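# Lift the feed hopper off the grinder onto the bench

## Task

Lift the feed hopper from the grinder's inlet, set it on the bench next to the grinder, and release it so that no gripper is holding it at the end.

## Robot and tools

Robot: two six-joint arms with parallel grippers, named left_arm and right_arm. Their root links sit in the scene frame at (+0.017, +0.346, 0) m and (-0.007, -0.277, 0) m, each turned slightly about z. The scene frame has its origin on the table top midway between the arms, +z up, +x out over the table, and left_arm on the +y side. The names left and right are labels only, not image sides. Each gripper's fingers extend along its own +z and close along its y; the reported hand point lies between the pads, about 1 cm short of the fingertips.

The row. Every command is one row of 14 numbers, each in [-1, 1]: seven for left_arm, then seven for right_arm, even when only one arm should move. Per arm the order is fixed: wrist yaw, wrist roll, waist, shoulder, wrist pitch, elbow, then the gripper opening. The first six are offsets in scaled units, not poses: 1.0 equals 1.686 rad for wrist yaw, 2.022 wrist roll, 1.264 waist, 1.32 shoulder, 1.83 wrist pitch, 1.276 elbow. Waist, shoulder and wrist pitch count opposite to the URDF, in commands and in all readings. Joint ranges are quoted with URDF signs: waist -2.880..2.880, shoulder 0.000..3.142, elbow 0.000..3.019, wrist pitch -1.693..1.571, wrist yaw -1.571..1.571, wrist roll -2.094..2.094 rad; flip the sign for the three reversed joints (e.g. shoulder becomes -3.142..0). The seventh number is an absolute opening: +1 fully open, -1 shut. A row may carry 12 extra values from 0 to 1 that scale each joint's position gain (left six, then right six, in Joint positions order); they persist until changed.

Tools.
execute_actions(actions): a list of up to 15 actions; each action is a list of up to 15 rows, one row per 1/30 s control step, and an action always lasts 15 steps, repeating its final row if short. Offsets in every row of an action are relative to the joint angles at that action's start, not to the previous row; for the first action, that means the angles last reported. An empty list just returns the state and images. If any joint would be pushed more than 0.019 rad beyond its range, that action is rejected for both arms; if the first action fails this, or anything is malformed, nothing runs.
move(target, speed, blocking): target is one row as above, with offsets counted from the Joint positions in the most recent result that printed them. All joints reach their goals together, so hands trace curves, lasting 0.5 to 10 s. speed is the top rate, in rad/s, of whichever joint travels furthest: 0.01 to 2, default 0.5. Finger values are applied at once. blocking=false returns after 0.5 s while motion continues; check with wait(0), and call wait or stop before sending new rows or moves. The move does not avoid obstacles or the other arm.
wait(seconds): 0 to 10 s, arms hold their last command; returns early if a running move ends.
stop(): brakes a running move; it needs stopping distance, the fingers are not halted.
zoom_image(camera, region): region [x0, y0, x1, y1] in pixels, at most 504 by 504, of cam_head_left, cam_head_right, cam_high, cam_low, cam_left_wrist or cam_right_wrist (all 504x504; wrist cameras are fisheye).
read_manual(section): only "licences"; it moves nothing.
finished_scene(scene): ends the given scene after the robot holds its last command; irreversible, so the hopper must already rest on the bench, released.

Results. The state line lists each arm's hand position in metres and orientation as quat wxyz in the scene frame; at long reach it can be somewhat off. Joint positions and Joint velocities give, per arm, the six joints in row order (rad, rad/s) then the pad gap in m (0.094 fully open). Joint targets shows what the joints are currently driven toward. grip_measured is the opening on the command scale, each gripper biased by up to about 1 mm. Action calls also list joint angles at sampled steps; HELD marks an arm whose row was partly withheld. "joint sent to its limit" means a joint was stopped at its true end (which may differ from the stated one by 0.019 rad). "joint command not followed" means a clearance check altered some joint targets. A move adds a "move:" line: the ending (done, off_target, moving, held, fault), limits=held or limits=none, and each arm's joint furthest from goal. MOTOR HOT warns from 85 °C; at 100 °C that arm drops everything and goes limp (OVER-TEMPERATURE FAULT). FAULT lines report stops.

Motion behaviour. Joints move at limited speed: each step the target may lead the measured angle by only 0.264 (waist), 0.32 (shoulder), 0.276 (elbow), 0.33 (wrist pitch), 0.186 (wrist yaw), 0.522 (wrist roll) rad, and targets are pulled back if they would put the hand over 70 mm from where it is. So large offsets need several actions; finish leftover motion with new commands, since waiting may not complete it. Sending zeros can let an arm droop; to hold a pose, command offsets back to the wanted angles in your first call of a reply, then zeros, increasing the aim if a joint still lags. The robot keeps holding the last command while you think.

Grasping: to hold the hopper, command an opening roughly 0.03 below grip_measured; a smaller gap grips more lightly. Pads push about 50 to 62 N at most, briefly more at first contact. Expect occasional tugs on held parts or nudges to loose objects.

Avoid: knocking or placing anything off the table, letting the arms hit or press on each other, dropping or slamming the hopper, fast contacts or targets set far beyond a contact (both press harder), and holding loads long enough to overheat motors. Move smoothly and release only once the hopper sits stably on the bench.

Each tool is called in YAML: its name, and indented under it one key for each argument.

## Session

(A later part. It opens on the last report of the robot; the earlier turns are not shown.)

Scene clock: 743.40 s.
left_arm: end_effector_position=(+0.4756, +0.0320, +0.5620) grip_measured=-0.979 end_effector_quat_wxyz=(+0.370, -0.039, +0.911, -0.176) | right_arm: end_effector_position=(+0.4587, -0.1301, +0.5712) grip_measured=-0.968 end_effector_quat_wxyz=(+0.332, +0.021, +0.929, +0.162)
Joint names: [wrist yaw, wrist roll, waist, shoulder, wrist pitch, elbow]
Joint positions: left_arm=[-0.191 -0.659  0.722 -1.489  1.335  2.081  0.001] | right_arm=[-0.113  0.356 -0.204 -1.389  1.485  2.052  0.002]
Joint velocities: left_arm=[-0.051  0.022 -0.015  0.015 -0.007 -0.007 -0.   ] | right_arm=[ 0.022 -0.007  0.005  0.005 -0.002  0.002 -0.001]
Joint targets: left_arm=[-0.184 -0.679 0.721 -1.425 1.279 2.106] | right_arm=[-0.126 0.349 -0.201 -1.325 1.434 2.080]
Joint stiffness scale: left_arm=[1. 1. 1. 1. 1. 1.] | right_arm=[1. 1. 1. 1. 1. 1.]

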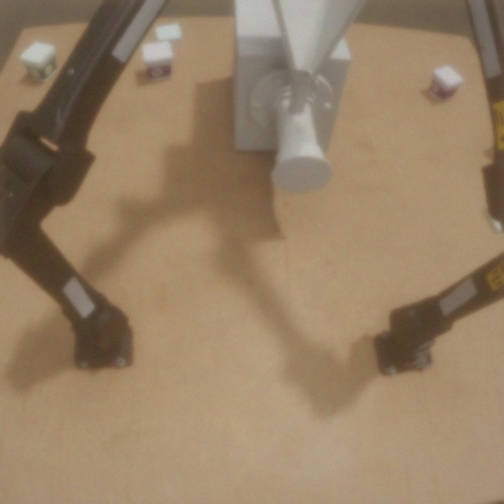

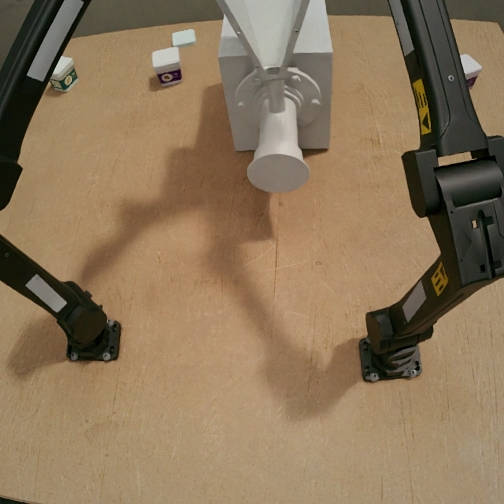

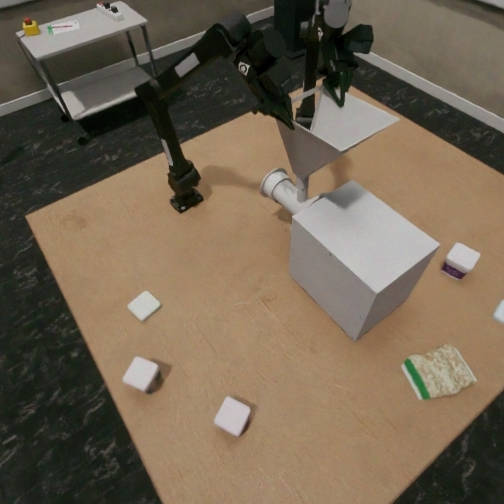

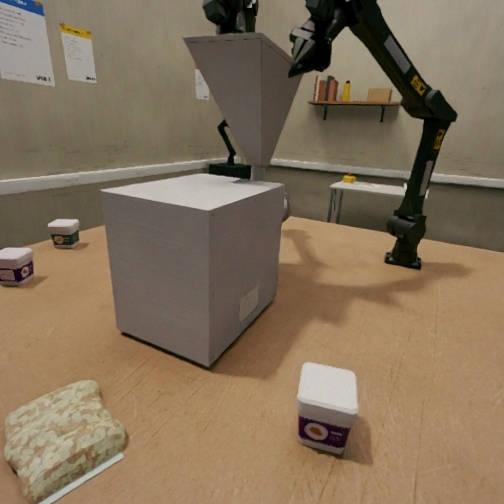

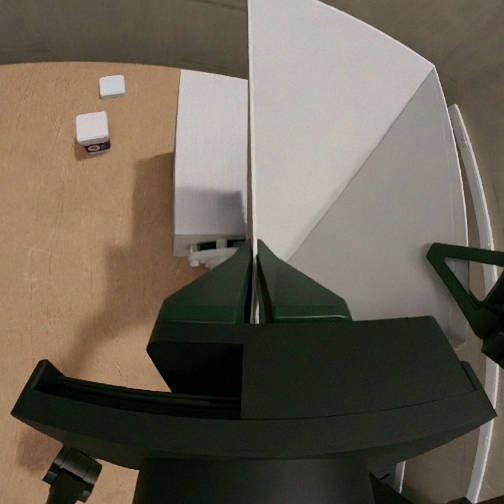

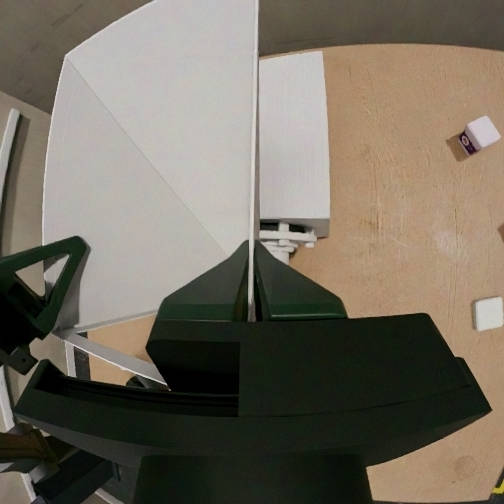

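execute_actions:
  actions:
    - [[-0.012,-0.006,0.016,0.055,-0.02,0.016,-1,0.008,0.006,-0.012,0.058,-0.022,0.014,-1],[-0.012,-0.006,0.016,0.055,-0.02,0.016,-1,0.008,0.006,-0.012,0.058,-0.022,0.014,-1],[-0.022,-0.007,0.025,0.061,-0.012,0.014,-1,0.014,0.008,-0.017,0.067,-0.022,0.008,-1],[-0.022,-0.007,0.025,0.061,-0.012,0.014,-1,0.014,0.008,-0.017,0.067,-0.022,0.008,-1],[-0.033,-0.008,0.034,0.067,-0.006,0.011,-1,0.02,0.011,-0.022,0.076,-0.022,0.002,-1],[-0.033,-0.008,0.034,0.067,-0.006,0.011,-1,0.02,0.011,-0.022,0.076,-0.022,0.002,-1],[-0.043,-0.009,0.043,0.072,0,0.008,-1,0.025,0.013,-0.028,0.084,-0.022,-0.004,-1]]
    - [[-0.012,-0.006,0.016,0.055,-0.008,0.016,-1,0.008,0.006,-0.012,0.058,-0.022,0.014,-1],[-0.012,-0.006,0.016,0.055,-0.008,0.016,-1,0.008,0.006,-0.012,0.058,-0.022,0.014,-1],[-0.022,-0.007,0.025,0.061,-0.005,0.014,-1,0.014,0.008,-0.017,0.067,-0.022,0.008,-1],[-0.022,-0.007,0.025,0.061,-0.005,0.014,-1,0.014,0.008,-0.017,0.067,-0.022,0.008,-1],[-0.033,-0.008,0.034,0.067,-0.002,0.011,-1,0.02,0.011,-0.022,0.076,-0.022,0.002,-1],[-0.033,-0.008,0.034,0.067,-0.002,0.011,-1,0.02,0.011,-0.022,0.076,-0.022,0.002,-1],[-0.043,-0.009,0.043,0.072,0,0.008,-1,0.025,0.013,-0.028,0.084,-0.022,-0.004,-1]]

Scene clock: 775.03 s.
left_arm: end_effector_position=(+0.4215, +0.0336, +0.5963) grip_measured=-0.980 end_effector_quat_wxyz=(+0.407, -0.026, +0.898, -0.164) | right_arm: end_effector_position=(+0.4017, -0.1290, +0.6016) grip_measured=-0.968 end_effector_quat_wxyz=(+0.367, +0.027, +0.916, +0.159)
Joint names: [wrist yaw, wrist roll, waist, shoulder, wrist pitch, elbow]
Joint positions: left_arm=[-0.319 -0.671  0.826 -1.403  1.365  2.065  0.001] | right_arm=[-0.033  0.408 -0.273 -1.262  1.484  1.999  0.002]
Joint velocities: left_arm=[-0.007  0.022  0.024  0.024  0.007 -0.007  0.   ] | right_arm=[ 0.022 -0.007 -0.005  0.024 -0.007  0.007  0.   ]
Joint targets: left_arm=[-0.331 -0.681 0.826 -1.352 1.350 2.082] | right_arm=[-0.029 0.407 -0.273 -1.216 1.444 2.019]
Joint stiffness scale: left_arm=[1. 1. 1. 1. 1. 1.] | right_arm=[1. 1. 1. 1. 1. 1.]
Step readings (joint positions; steps 1 to 15: 1st action; 16 to 30: 2nd action):
0: left_arm=[-0.191 -0.659 0.722 -1.489 1.335 2.081] | right_arm=[-0.113 0.356 -0.204 -1.389 1.485 2.052]
1: left_arm=[-0.200 -0.657 0.725 -1.489 1.335 2.081] | right_arm=[-0.105 0.358 -0.207 -1.389 1.485 2.052]
2: left_arm=[-0.211 -0.656 0.729 -1.489 1.335 2.080] | right_arm=[-0.096 0.359 -0.211 -1.388 1.485 2.050]
4: left_arm=[-0.225 -0.656 0.734 -1.487 1.335 2.077] | right_arm=[-0.087 0.364 -0.215 -1.382 1.485 2.044]
8: left_arm=[-0.253 -0.663 0.754 -1.474 1.344 2.072] | right_arm=[-0.073 0.376 -0.223 -1.360 1.484 2.028]
15: left_arm=[-0.259 -0.663 0.772 -1.447 1.351 2.072] | right_arm=[-0.071 0.381 -0.237 -1.326 1.484 2.024]
16: left_arm=[-0.265 -0.663 0.775 -1.445 1.351 2.072] | right_arm=[-0.067 0.383 -0.239 -1.324 1.484 2.024]
17: left_arm=[-0.272 -0.663 0.778 -1.444 1.352 2.072] | right_arm=[-0.061 0.386 -0.243 -1.321 1.484 2.023]
19: left_arm=[-0.285 -0.663 0.786 -1.440 1.355 2.072] | right_arm=[-0.051 0.392 -0.248 -1.314 1.484 2.017]
23: left_arm=[-0.314 -0.670 0.809 -1.426 1.362 2.066] | right_arm=[-0.036 0.405 -0.260 -1.290 1.484 2.002]
30: Joint positions above

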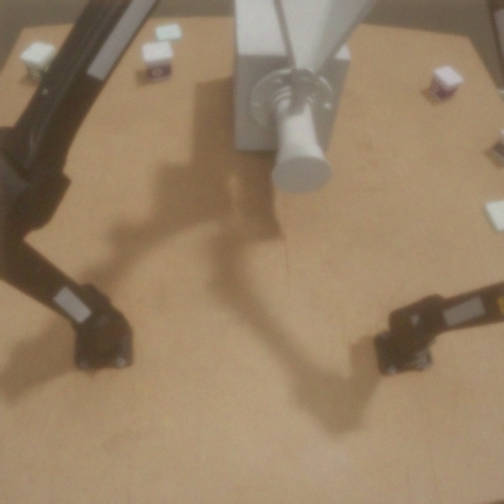

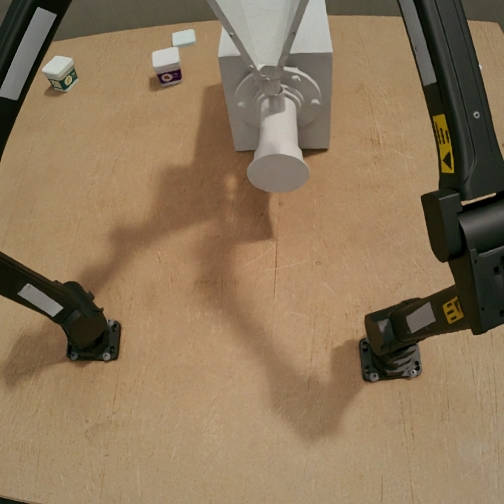

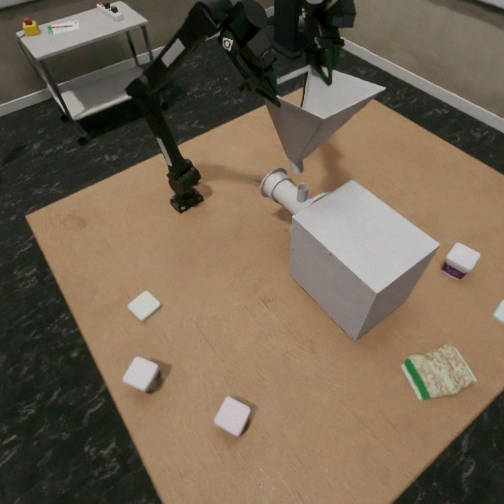

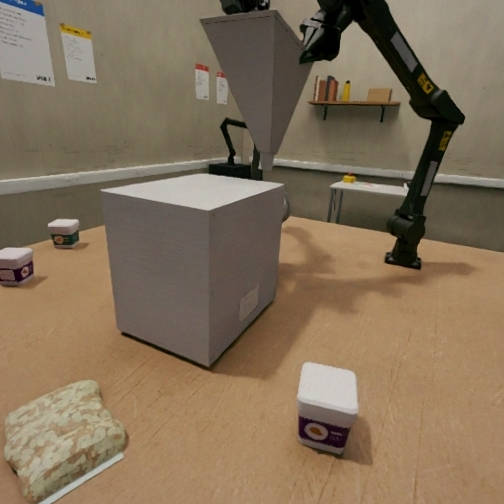

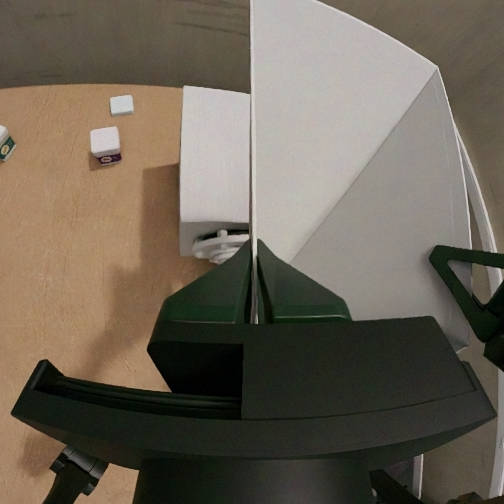

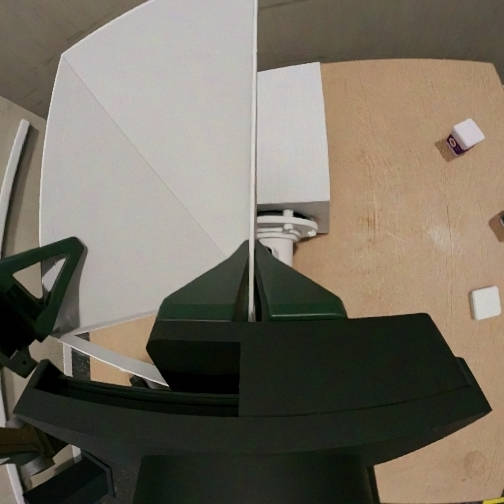

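move:
  target: [0.108,0.054,-0.181,0.204,-0.04,-0.243,-1,0.107,0.125,-0.243,-0.039,-0.035,-0.042,-1]
  speed: 0.35

Scene clock: 801.90 s.
left_arm: end_effector_position=(+0.3990, +0.1459, +0.5404) grip_measured=-0.980 end_effector_quat_wxyz=(+0.361, -0.046, +0.920, -0.149) | right_arm: end_effector_position=(+0.3848, -0.0180, +0.5450) grip_measured=-0.968 end_effector_quat_wxyz=(+0.314, +0.037, +0.936, +0.157)
Joint names: [wrist yaw, wrist roll, waist, shoulder, wrist pitch, elbow]
Joint positions: left_arm=[-0.14  -0.578  0.601 -1.166  1.35   1.738  0.001] | right_arm=[ 0.139  0.662 -0.573 -1.325  1.467  1.928  0.002]
Joint velocities: left_arm=[-0.037 -0.022  0.005  0.005  0.002  0.002  0.   ] | right_arm=[ 0.051 -0.037 -0.005 -0.005 -0.002 -0.007  0.001]
Joint targets: left_arm=[-0.137 -0.562 0.598 -1.134 1.292 1.754] | right_arm=[0.147 0.661 -0.580 -1.313 1.420 1.945]
Joint stiffness scale: left_arm=[1. 1. 1. 1. 1. 1.] | right_arm=[1. 1. 1. 1. 1. 1.]
move: off_target (left_arm, right_arm); limits=none; left_arm: farthest joint: the wrist pitch, 0.058 radians from its target (0.074 radians at the start); right_arm: farthest joint: the wrist pitch, 0.047 radians from its target (0.064 radians at the start)

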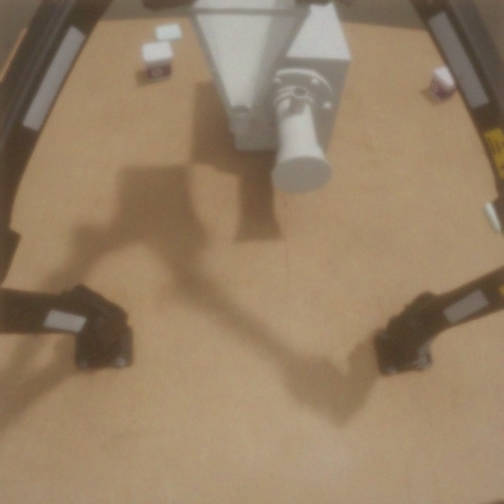

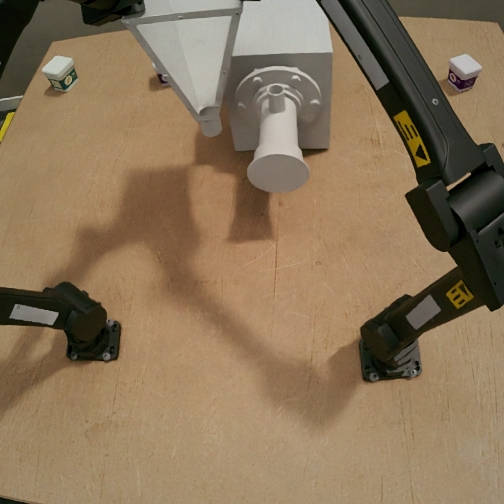

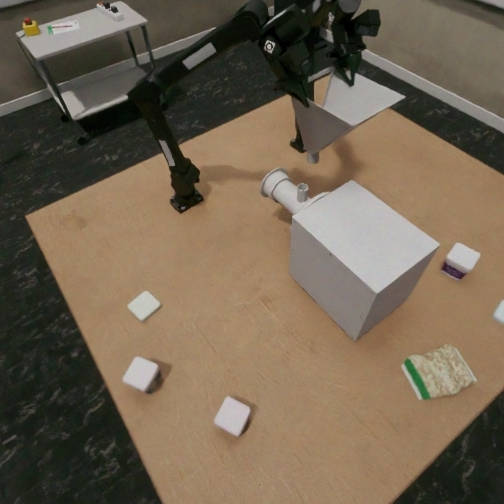

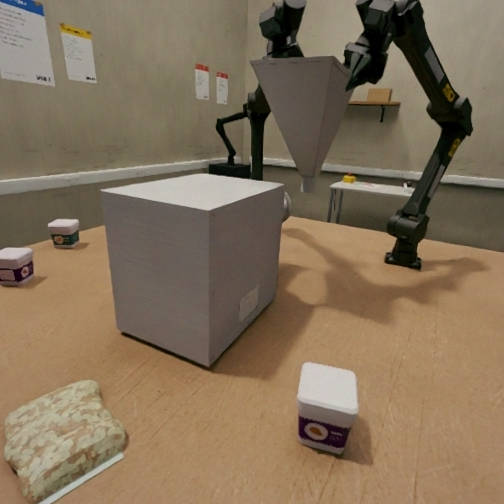

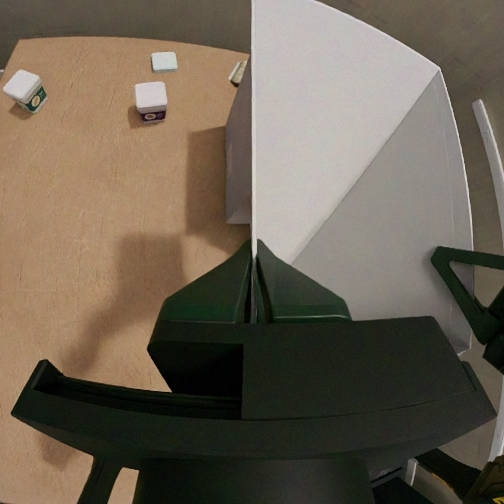

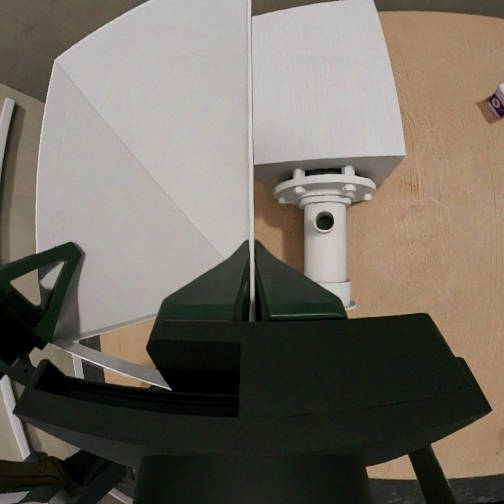

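move:
  target: [0.159,0.123,-0.277,0.132,-0.03,-0.185,-1,0.047,0.10,-0.168,-0.093,-0.04,0.004,-1]
  speed: 0.4

Scene clock: 806.80 s.
left_arm: end_effector_position=(+0.3864, +0.2551, +0.4692) grip_measured=-0.980 end_effector_quat_wxyz=(+0.308, -0.059, +0.939, -0.143) | right_arm: end_effector_position=(+0.3722, +0.0897, +0.4758) grip_measured=-0.968 end_effector_quat_wxyz=(+0.262, +0.045, +0.953, +0.148)
Joint names: [wrist yaw, wrist roll, waist, shoulder, wrist pitch, elbow]
Joint positions: left_arm=[ 0.119 -0.353  0.25  -1.023  1.346  1.483  0.001] | right_arm=[ 0.208  0.868 -0.775 -1.463  1.436  1.907  0.001]
Joint velocities: left_arm=[-0.022  0.11  -0.015  0.005 -0.017  0.012 -0.001] | right_arm=[ 0.007  0.007 -0.005  0.005 -0.002 -0.002  0.   ]
Joint targets: left_arm=[0.127 -0.329 0.251 -0.992 1.295 1.502] | right_arm=[0.218 0.864 -0.786 -1.448 1.394 1.933]
Joint stiffness scale: left_arm=[1. 1. 1. 1. 1. 1.] | right_arm=[1. 1. 1. 1. 1. 1.]
move: off_target (left_arm, right_arm); limits=none; left_arm: farthest joint: the wrist pitch, 0.051 radians from its target (0.055 radians at the start); right_arm: farthest joint: the wrist pitch, 0.042 radians from its target (0.074 radians at the start)

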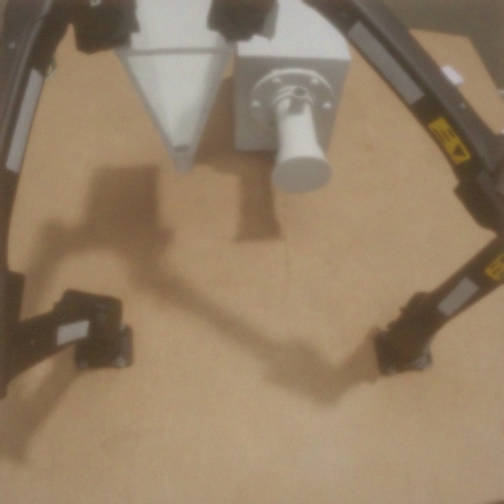

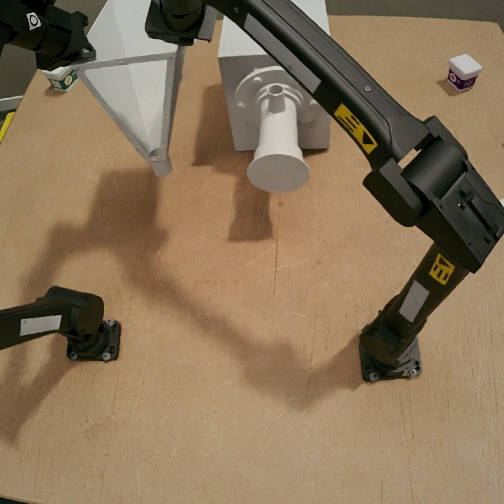

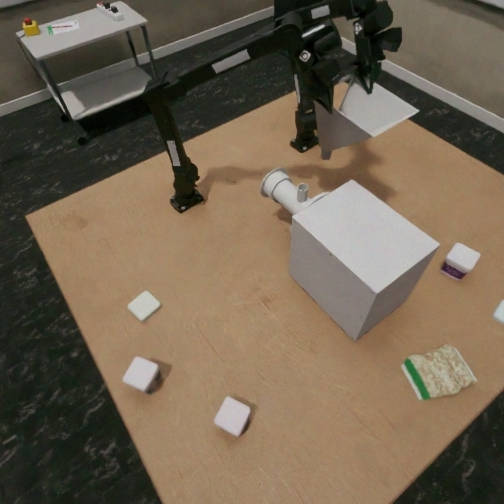

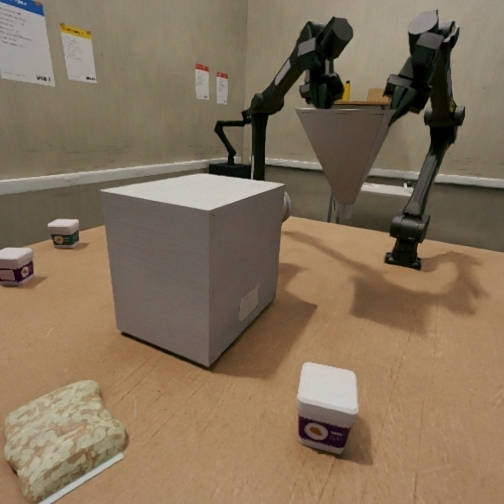

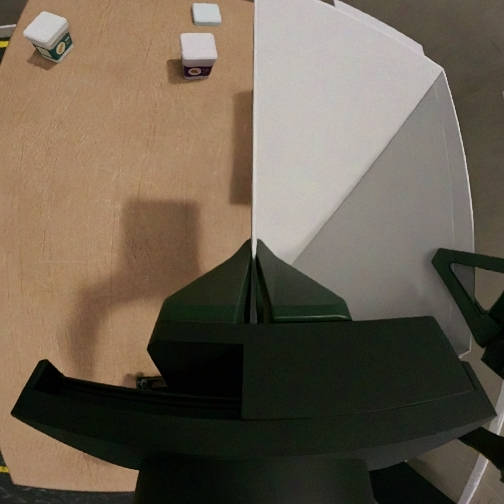

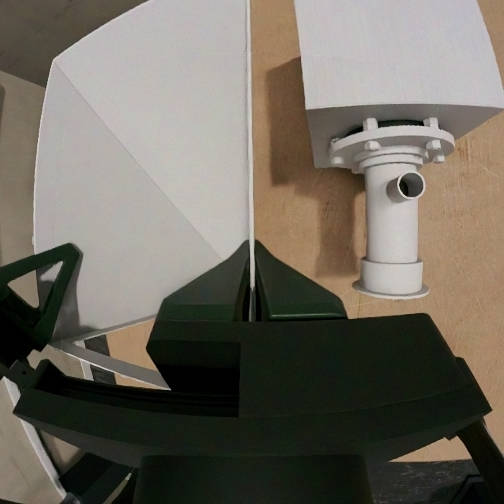

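move:
  target: [0.065,0.017,-0.036,-0.125,0.044,-0.178,-1,-0.219,0.013,0.098,-0.073,-0.024,-0.192,-1]
  speed: 0.35

Scene clock: 829.47 s.
left_arm: end_effector_position=(+0.3858, +0.2523, +0.2824) grip_measured=-0.980 end_effector_quat_wxyz=(+0.062, -0.088, +0.986, -0.129) | right_arm: end_effector_position=(+0.3717, +0.0899, +0.2914) grip_measured=-0.968 end_effector_quat_wxyz=(+0.015, +0.079, +0.988, +0.130)
Joint names: [wrist yaw, wrist roll, waist, shoulder, wrist pitch, elbow]
Joint positions: left_arm=[ 0.222 -0.346  0.211 -1.212  1.416  1.241  0.001] | right_arm=[-0.159  0.894 -0.656 -1.583  1.418  1.639  0.001]
Joint velocities: left_arm=[ 0.051 -0.051  0.005  0.015 -0.002  0.007 -0.   ] | right_arm=[ 0.051 -0.066  0.005  0.005 -0.002 -0.017 -0.   ]
Joint targets: left_arm=[0.228 -0.319 0.204 -1.188 1.427 1.256] | right_arm=[-0.161 0.894 -0.651 -1.559 1.392 1.663]
Joint stiffness scale: left_arm=[1. 1. 1. 1. 1. 1.] | right_arm=[1. 1. 1. 1. 1. 1.]
move: off_target (left_arm, right_arm); limits=none; left_arm: farthest joint: the wrist roll, 0.028 radians from its target (0.034 radians at the start); right_arm: farthest joint: the wrist pitch, 0.026 radians from its target (0.044 radians at the start)

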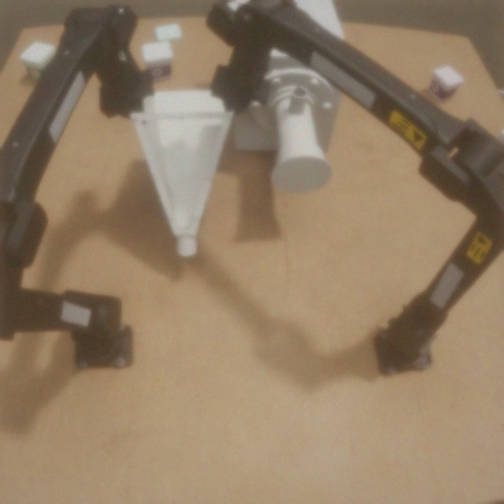

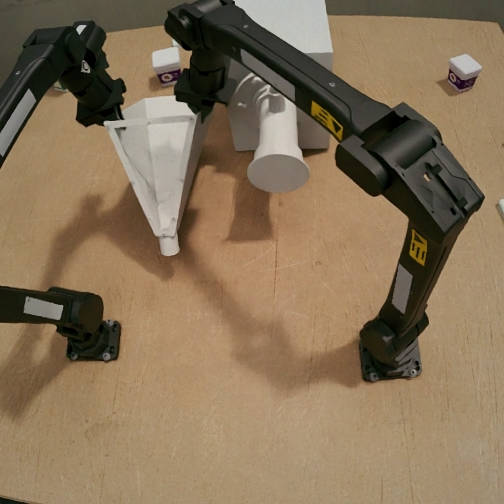

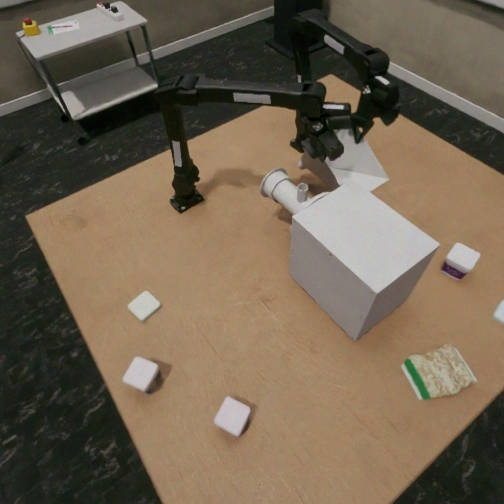

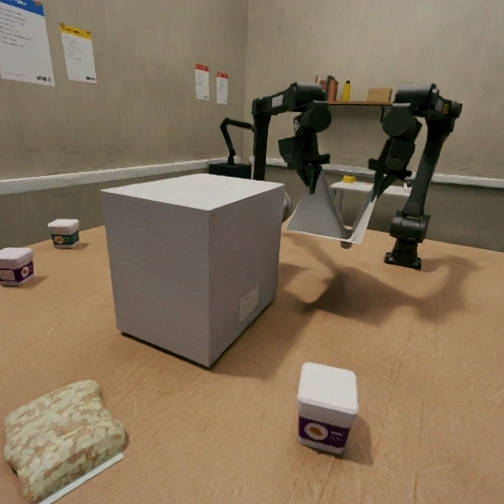

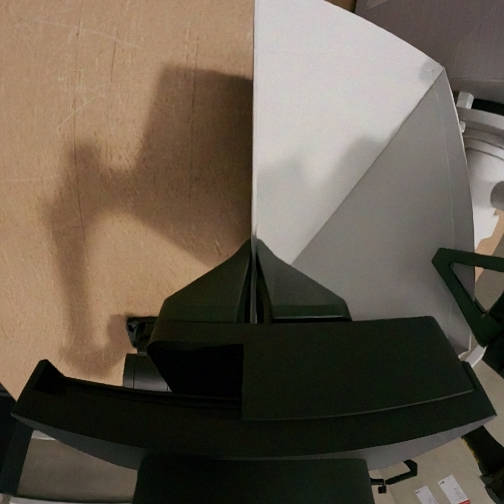

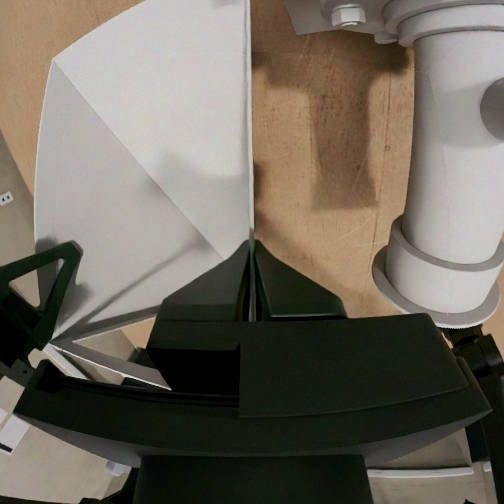

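execute_actions:
  actions: []

Scene clock: 847.90 s.
left_arm: end_effector_position=(+0.3858, +0.2523, +0.2824) grip_measured=-0.980 end_effector_quat_wxyz=(+0.062, -0.088, +0.986, -0.129) | right_arm: end_effector_position=(+0.3717, +0.0899, +0.2914) grip_measured=-0.968 end_effector_quat_wxyz=(+0.015, +0.079, +0.988, +0.130)
Joint names: [wrist yaw, wrist roll, waist, shoulder, wrist pitch, elbow]
Joint positions: left_arm=[ 0.222 -0.346  0.211 -1.212  1.416  1.241  0.001] | right_arm=[-0.159  0.894 -0.656 -1.583  1.418  1.639  0.001]
Joint velocities: left_arm=[ 0.051  0.037 -0.005 -0.005 -0.012  0.007 -0.001] | right_arm=[ 0.037 -0.066  0.015  0.005 -0.007 -0.002  0.   ]
Joint targets: left_arm=[0.228 -0.319 0.204 -1.188 1.427 1.256] | right_arm=[-0.161 0.894 -0.651 -1.559 1.392 1.663]
Joint stiffness scale: left_arm=[1. 1. 1. 1. 1. 1.] | right_arm=[1. 1. 1. 1. 1. 1.]

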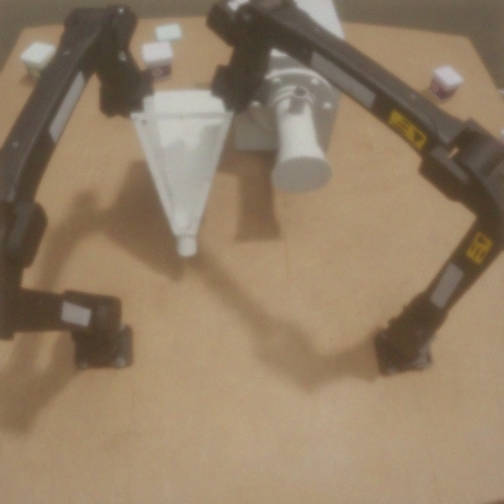

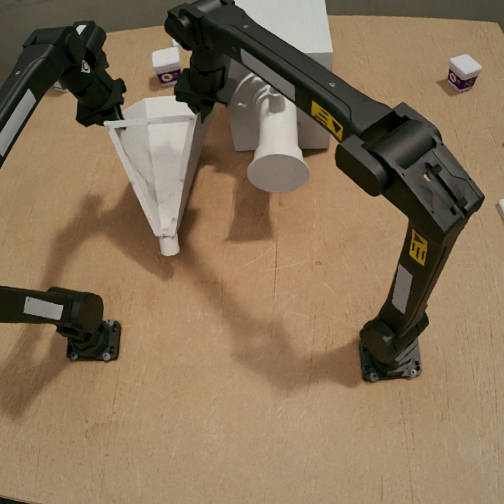

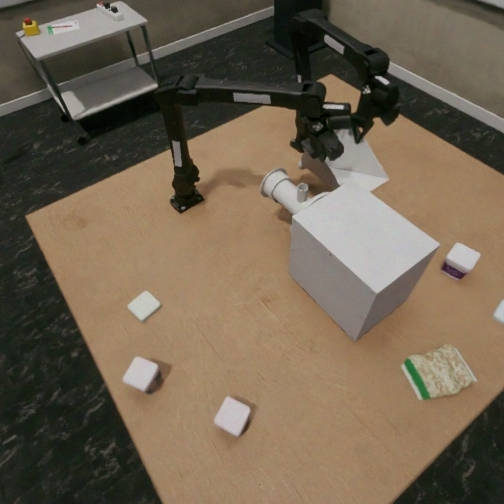

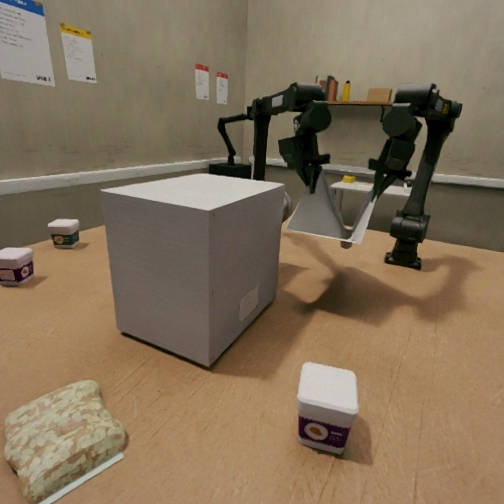

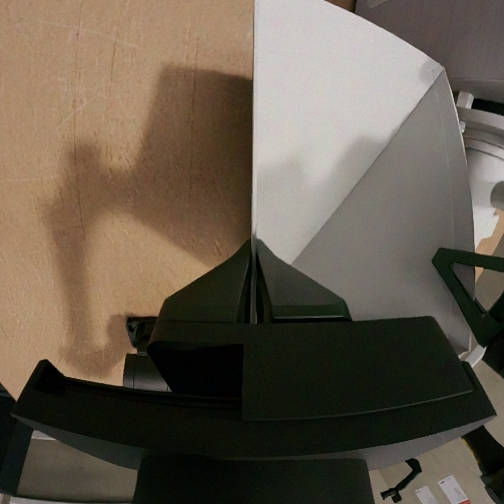

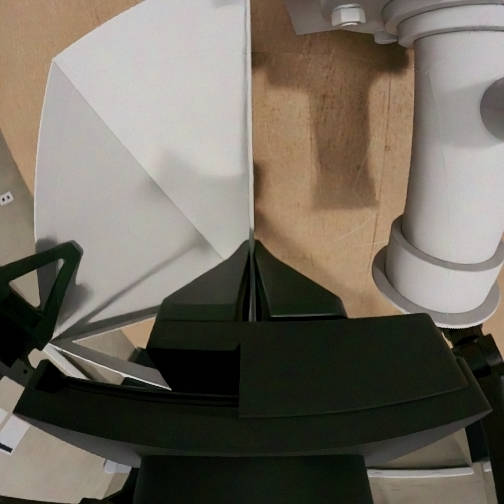

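move:
  target: [0.031,0.045,-0.055,-0.173,0.021,-0.125,-1,-0.173,-0.008,0.022,-0.150,-0.016,-0.072,-1]
  speed: 0.3

Scene clock: 873.07 s.
left_arm: end_effector_position=(+0.3570, +0.2717, +0.1393) grip_measured=-0.980 end_effector_quat_wxyz=(-0.139, -0.114, +0.978, -0.107) | right_arm: end_effector_position=(+0.3452, +0.1110, +0.1484) grip_measured=-0.968 end_effector_quat_wxyz=(-0.192, +0.099, +0.969, +0.117)
Joint names: [wrist yaw, wrist roll, waist, shoulder, wrist pitch, elbow]
Joint positions: left_arm=[ 0.264 -0.283  0.148 -1.458  1.428  1.077  0.001] | right_arm=[-0.44   0.873 -0.632 -1.808  1.399  1.527  0.002]
Joint velocities: left_arm=[ 0.051 -0.051  0.015 -0.005  0.012 -0.007 -0.001] | right_arm=[ 0.007 -0.007  0.024  0.015  0.007  0.007 -0.002]
Joint targets: left_arm=[0.274 -0.255 0.142 -1.440 1.454 1.081] | right_arm=[-0.451 0.878 -0.629 -1.781 1.389 1.547]
Joint stiffness scale: left_arm=[1. 1. 1. 1. 1. 1.] | right_arm=[1. 1. 1. 1. 1. 1.]
move: off_target (left_arm, right_arm); limits=none; left_arm: farthest joint: the wrist roll, 0.028 radians from its target (0.091 radians at the start); right_arm: farthest joint: the shoulder, 0.027 radians from its target (0.198 radians at the start)

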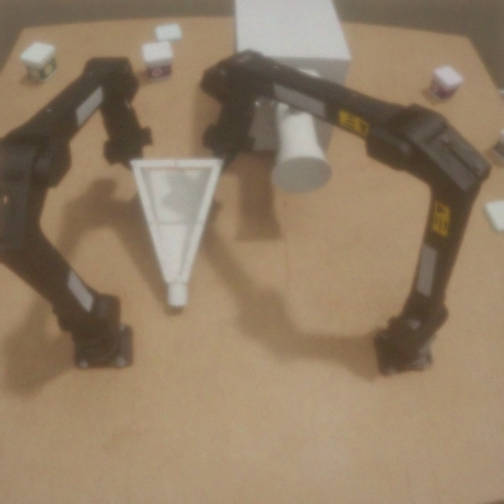

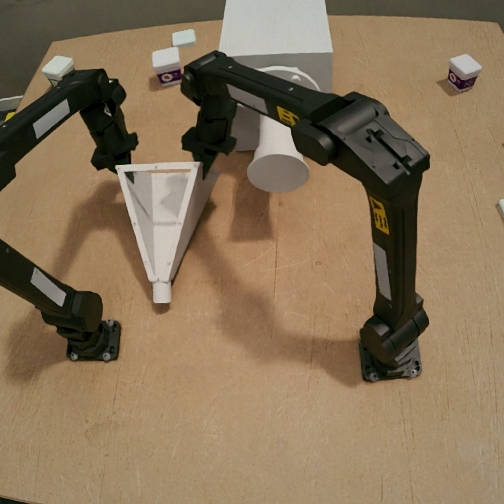

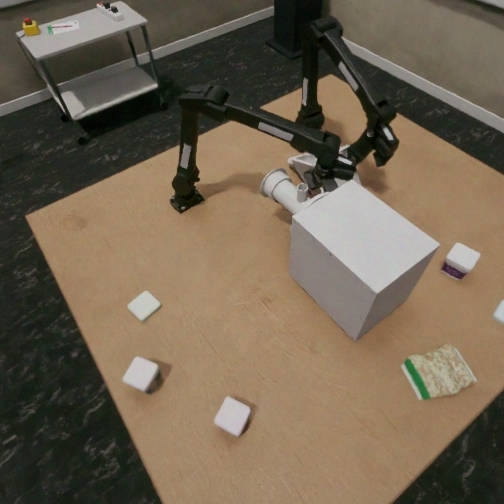

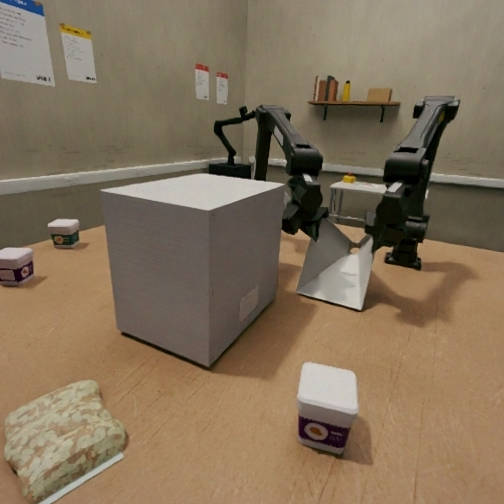

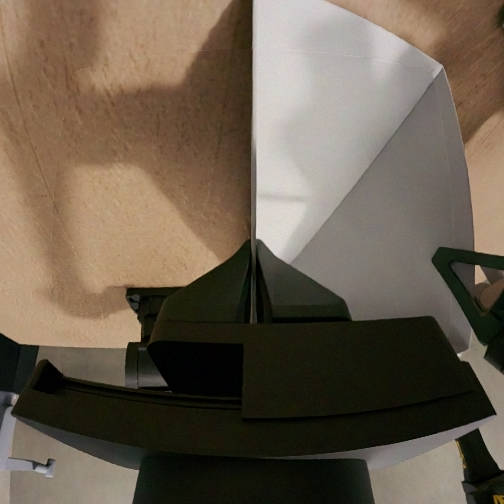

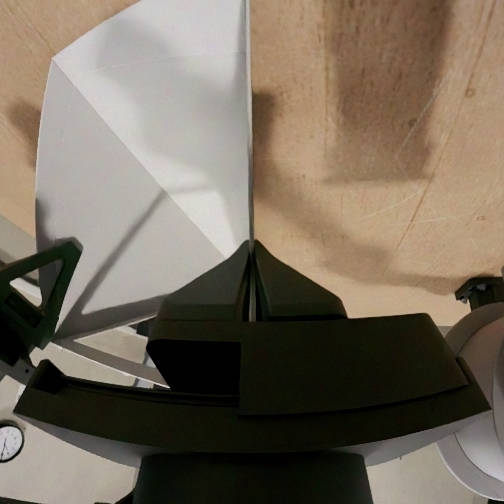

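zoom_image:
  camera: "cam_low"
  region: [270, 200, 430, 330]

zoom_image:
  camera: "cam_head_right"
  region: [90, 140, 250, 330]

Region (270, 200, 430, 330) of cam_low's 504x504 image, scaled by 3.150, with more detail than that image has; it fills the top 410 rows of this view, and the rest is white.

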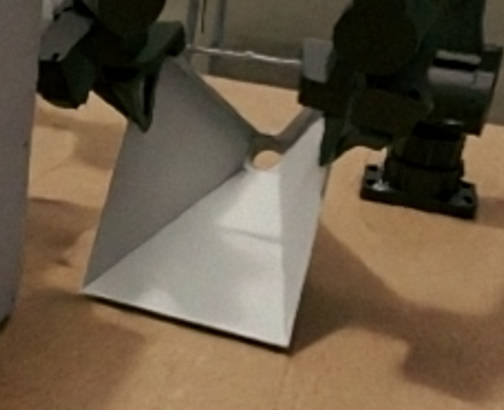

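Region (90, 140, 250, 330) of cam_head_right's 504x504 image, scaled by 2.653, with more detail than that image has; it fills the left 424 columns of this view, and the rest is white.

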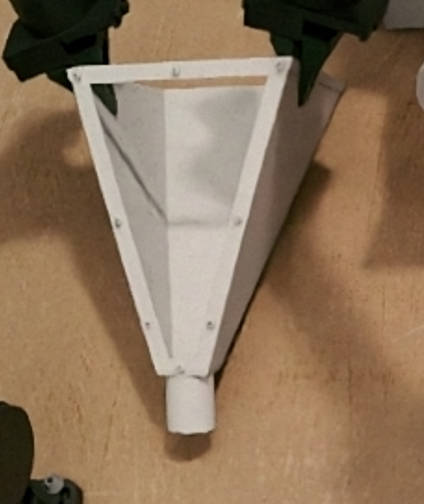

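move:
  target: [0.004,0.008,-0.004,-0.013,-0.022,0.003,-1,-0.004,0.002,0.002,0.001,-0.022,0.014,-1]
  speed: 0.1

zoom_image:
  camera: "cam_head_right"
  region: [90, 140, 250, 330]

Scene clock: 881.27 s.
left_arm: end_effector_position=(+0.3660, +0.2723, +0.1310) grip_measured=-0.980 end_effector_quat_wxyz=(-0.130, -0.112, +0.979, -0.107) | right_arm: end_effector_position=(+0.3529, +0.1118, +0.1407) grip_measured=-0.968 end_effector_quat_wxyz=(-0.182, +0.099, +0.971, +0.119)
Joint names: [wrist yaw, wrist roll, waist, shoulder, wrist pitch, elbow]
Joint positions: left_arm=[ 0.259 -0.281  0.146 -1.477  1.39   1.077  0.001] | right_arm=[-0.43   0.872 -0.627 -1.819  1.369  1.524  0.002]
Joint velocities: left_arm=[-0.007  0.066  0.005 -0.005 -0.002 -0.007 -0.   ] | right_arm=[-0.066 -0.037 -0.005  0.015 -0.012 -0.012  0.   ]
Joint targets: left_arm=[0.271 -0.267 0.142 -1.475 1.387 1.081] | right_arm=[-0.447 0.876 -0.629 -1.807 1.359 1.544]
Joint stiffness scale: left_arm=[1. 1. 1. 1. 1. 1.] | right_arm=[1. 1. 1. 1. 1. 1.]
move: done; limits=none; left_arm: farthest joint: the wrist roll, 0.015 radians from its target (0.016 radians at the start); right_arm: farthest joint: the elbow, 0.020 radians from its target (0.018 radians at the start)

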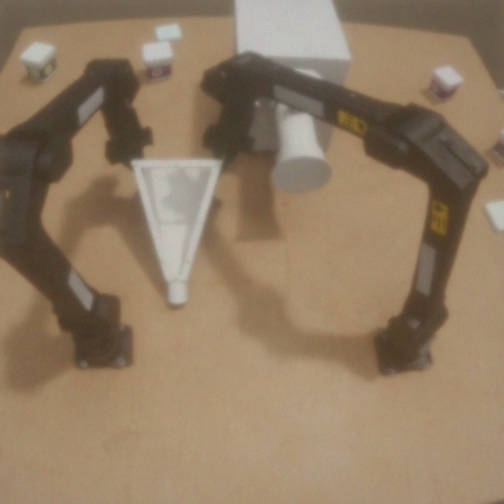

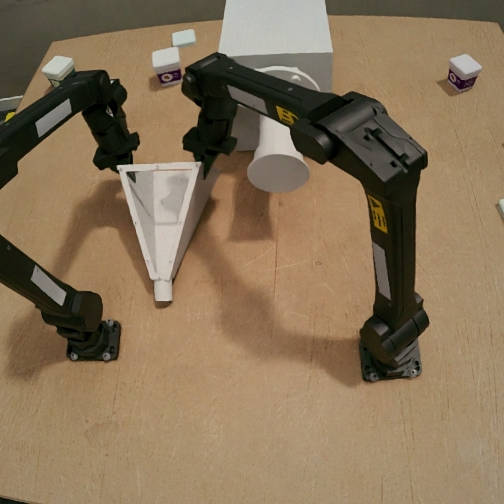

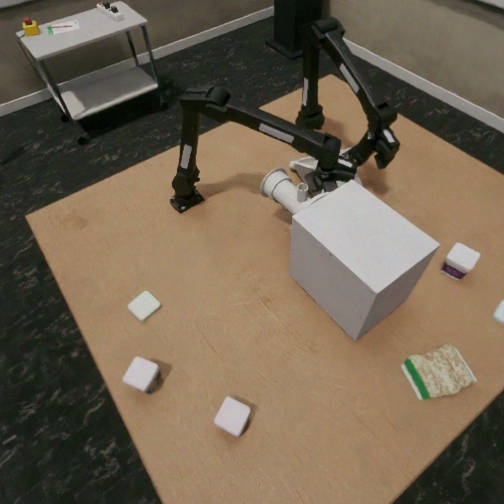

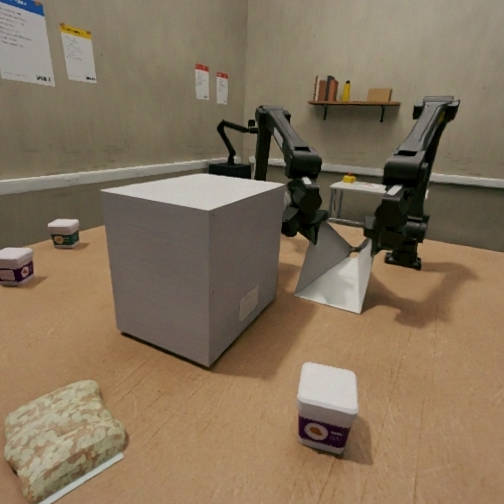

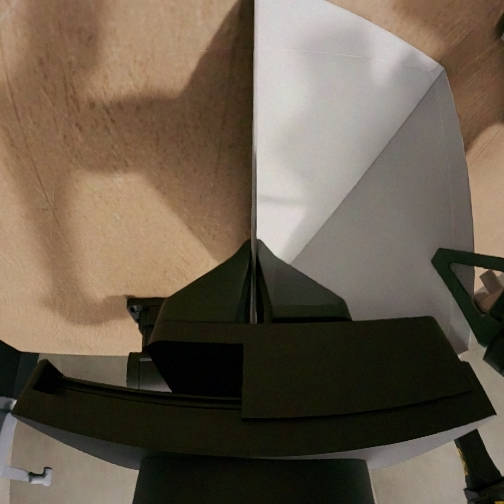

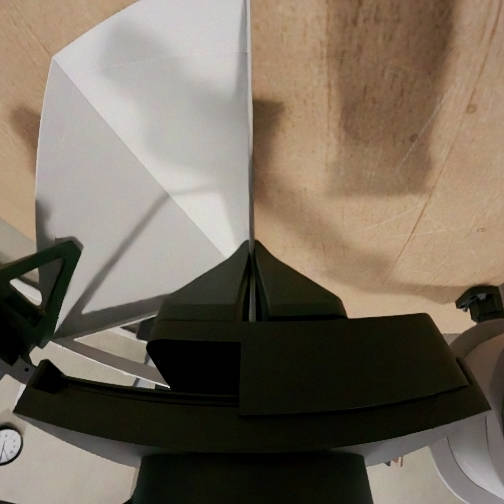

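Region (90, 140, 250, 330) of cam_head_right's 504x504 image, scaled by 2.653, with more detail than that image has; it fills the left 424 columns of this view, and the rest is white.

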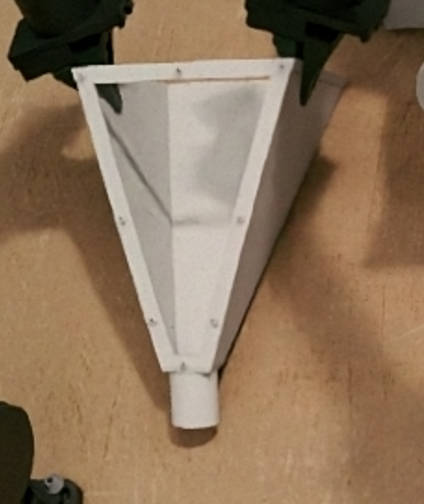

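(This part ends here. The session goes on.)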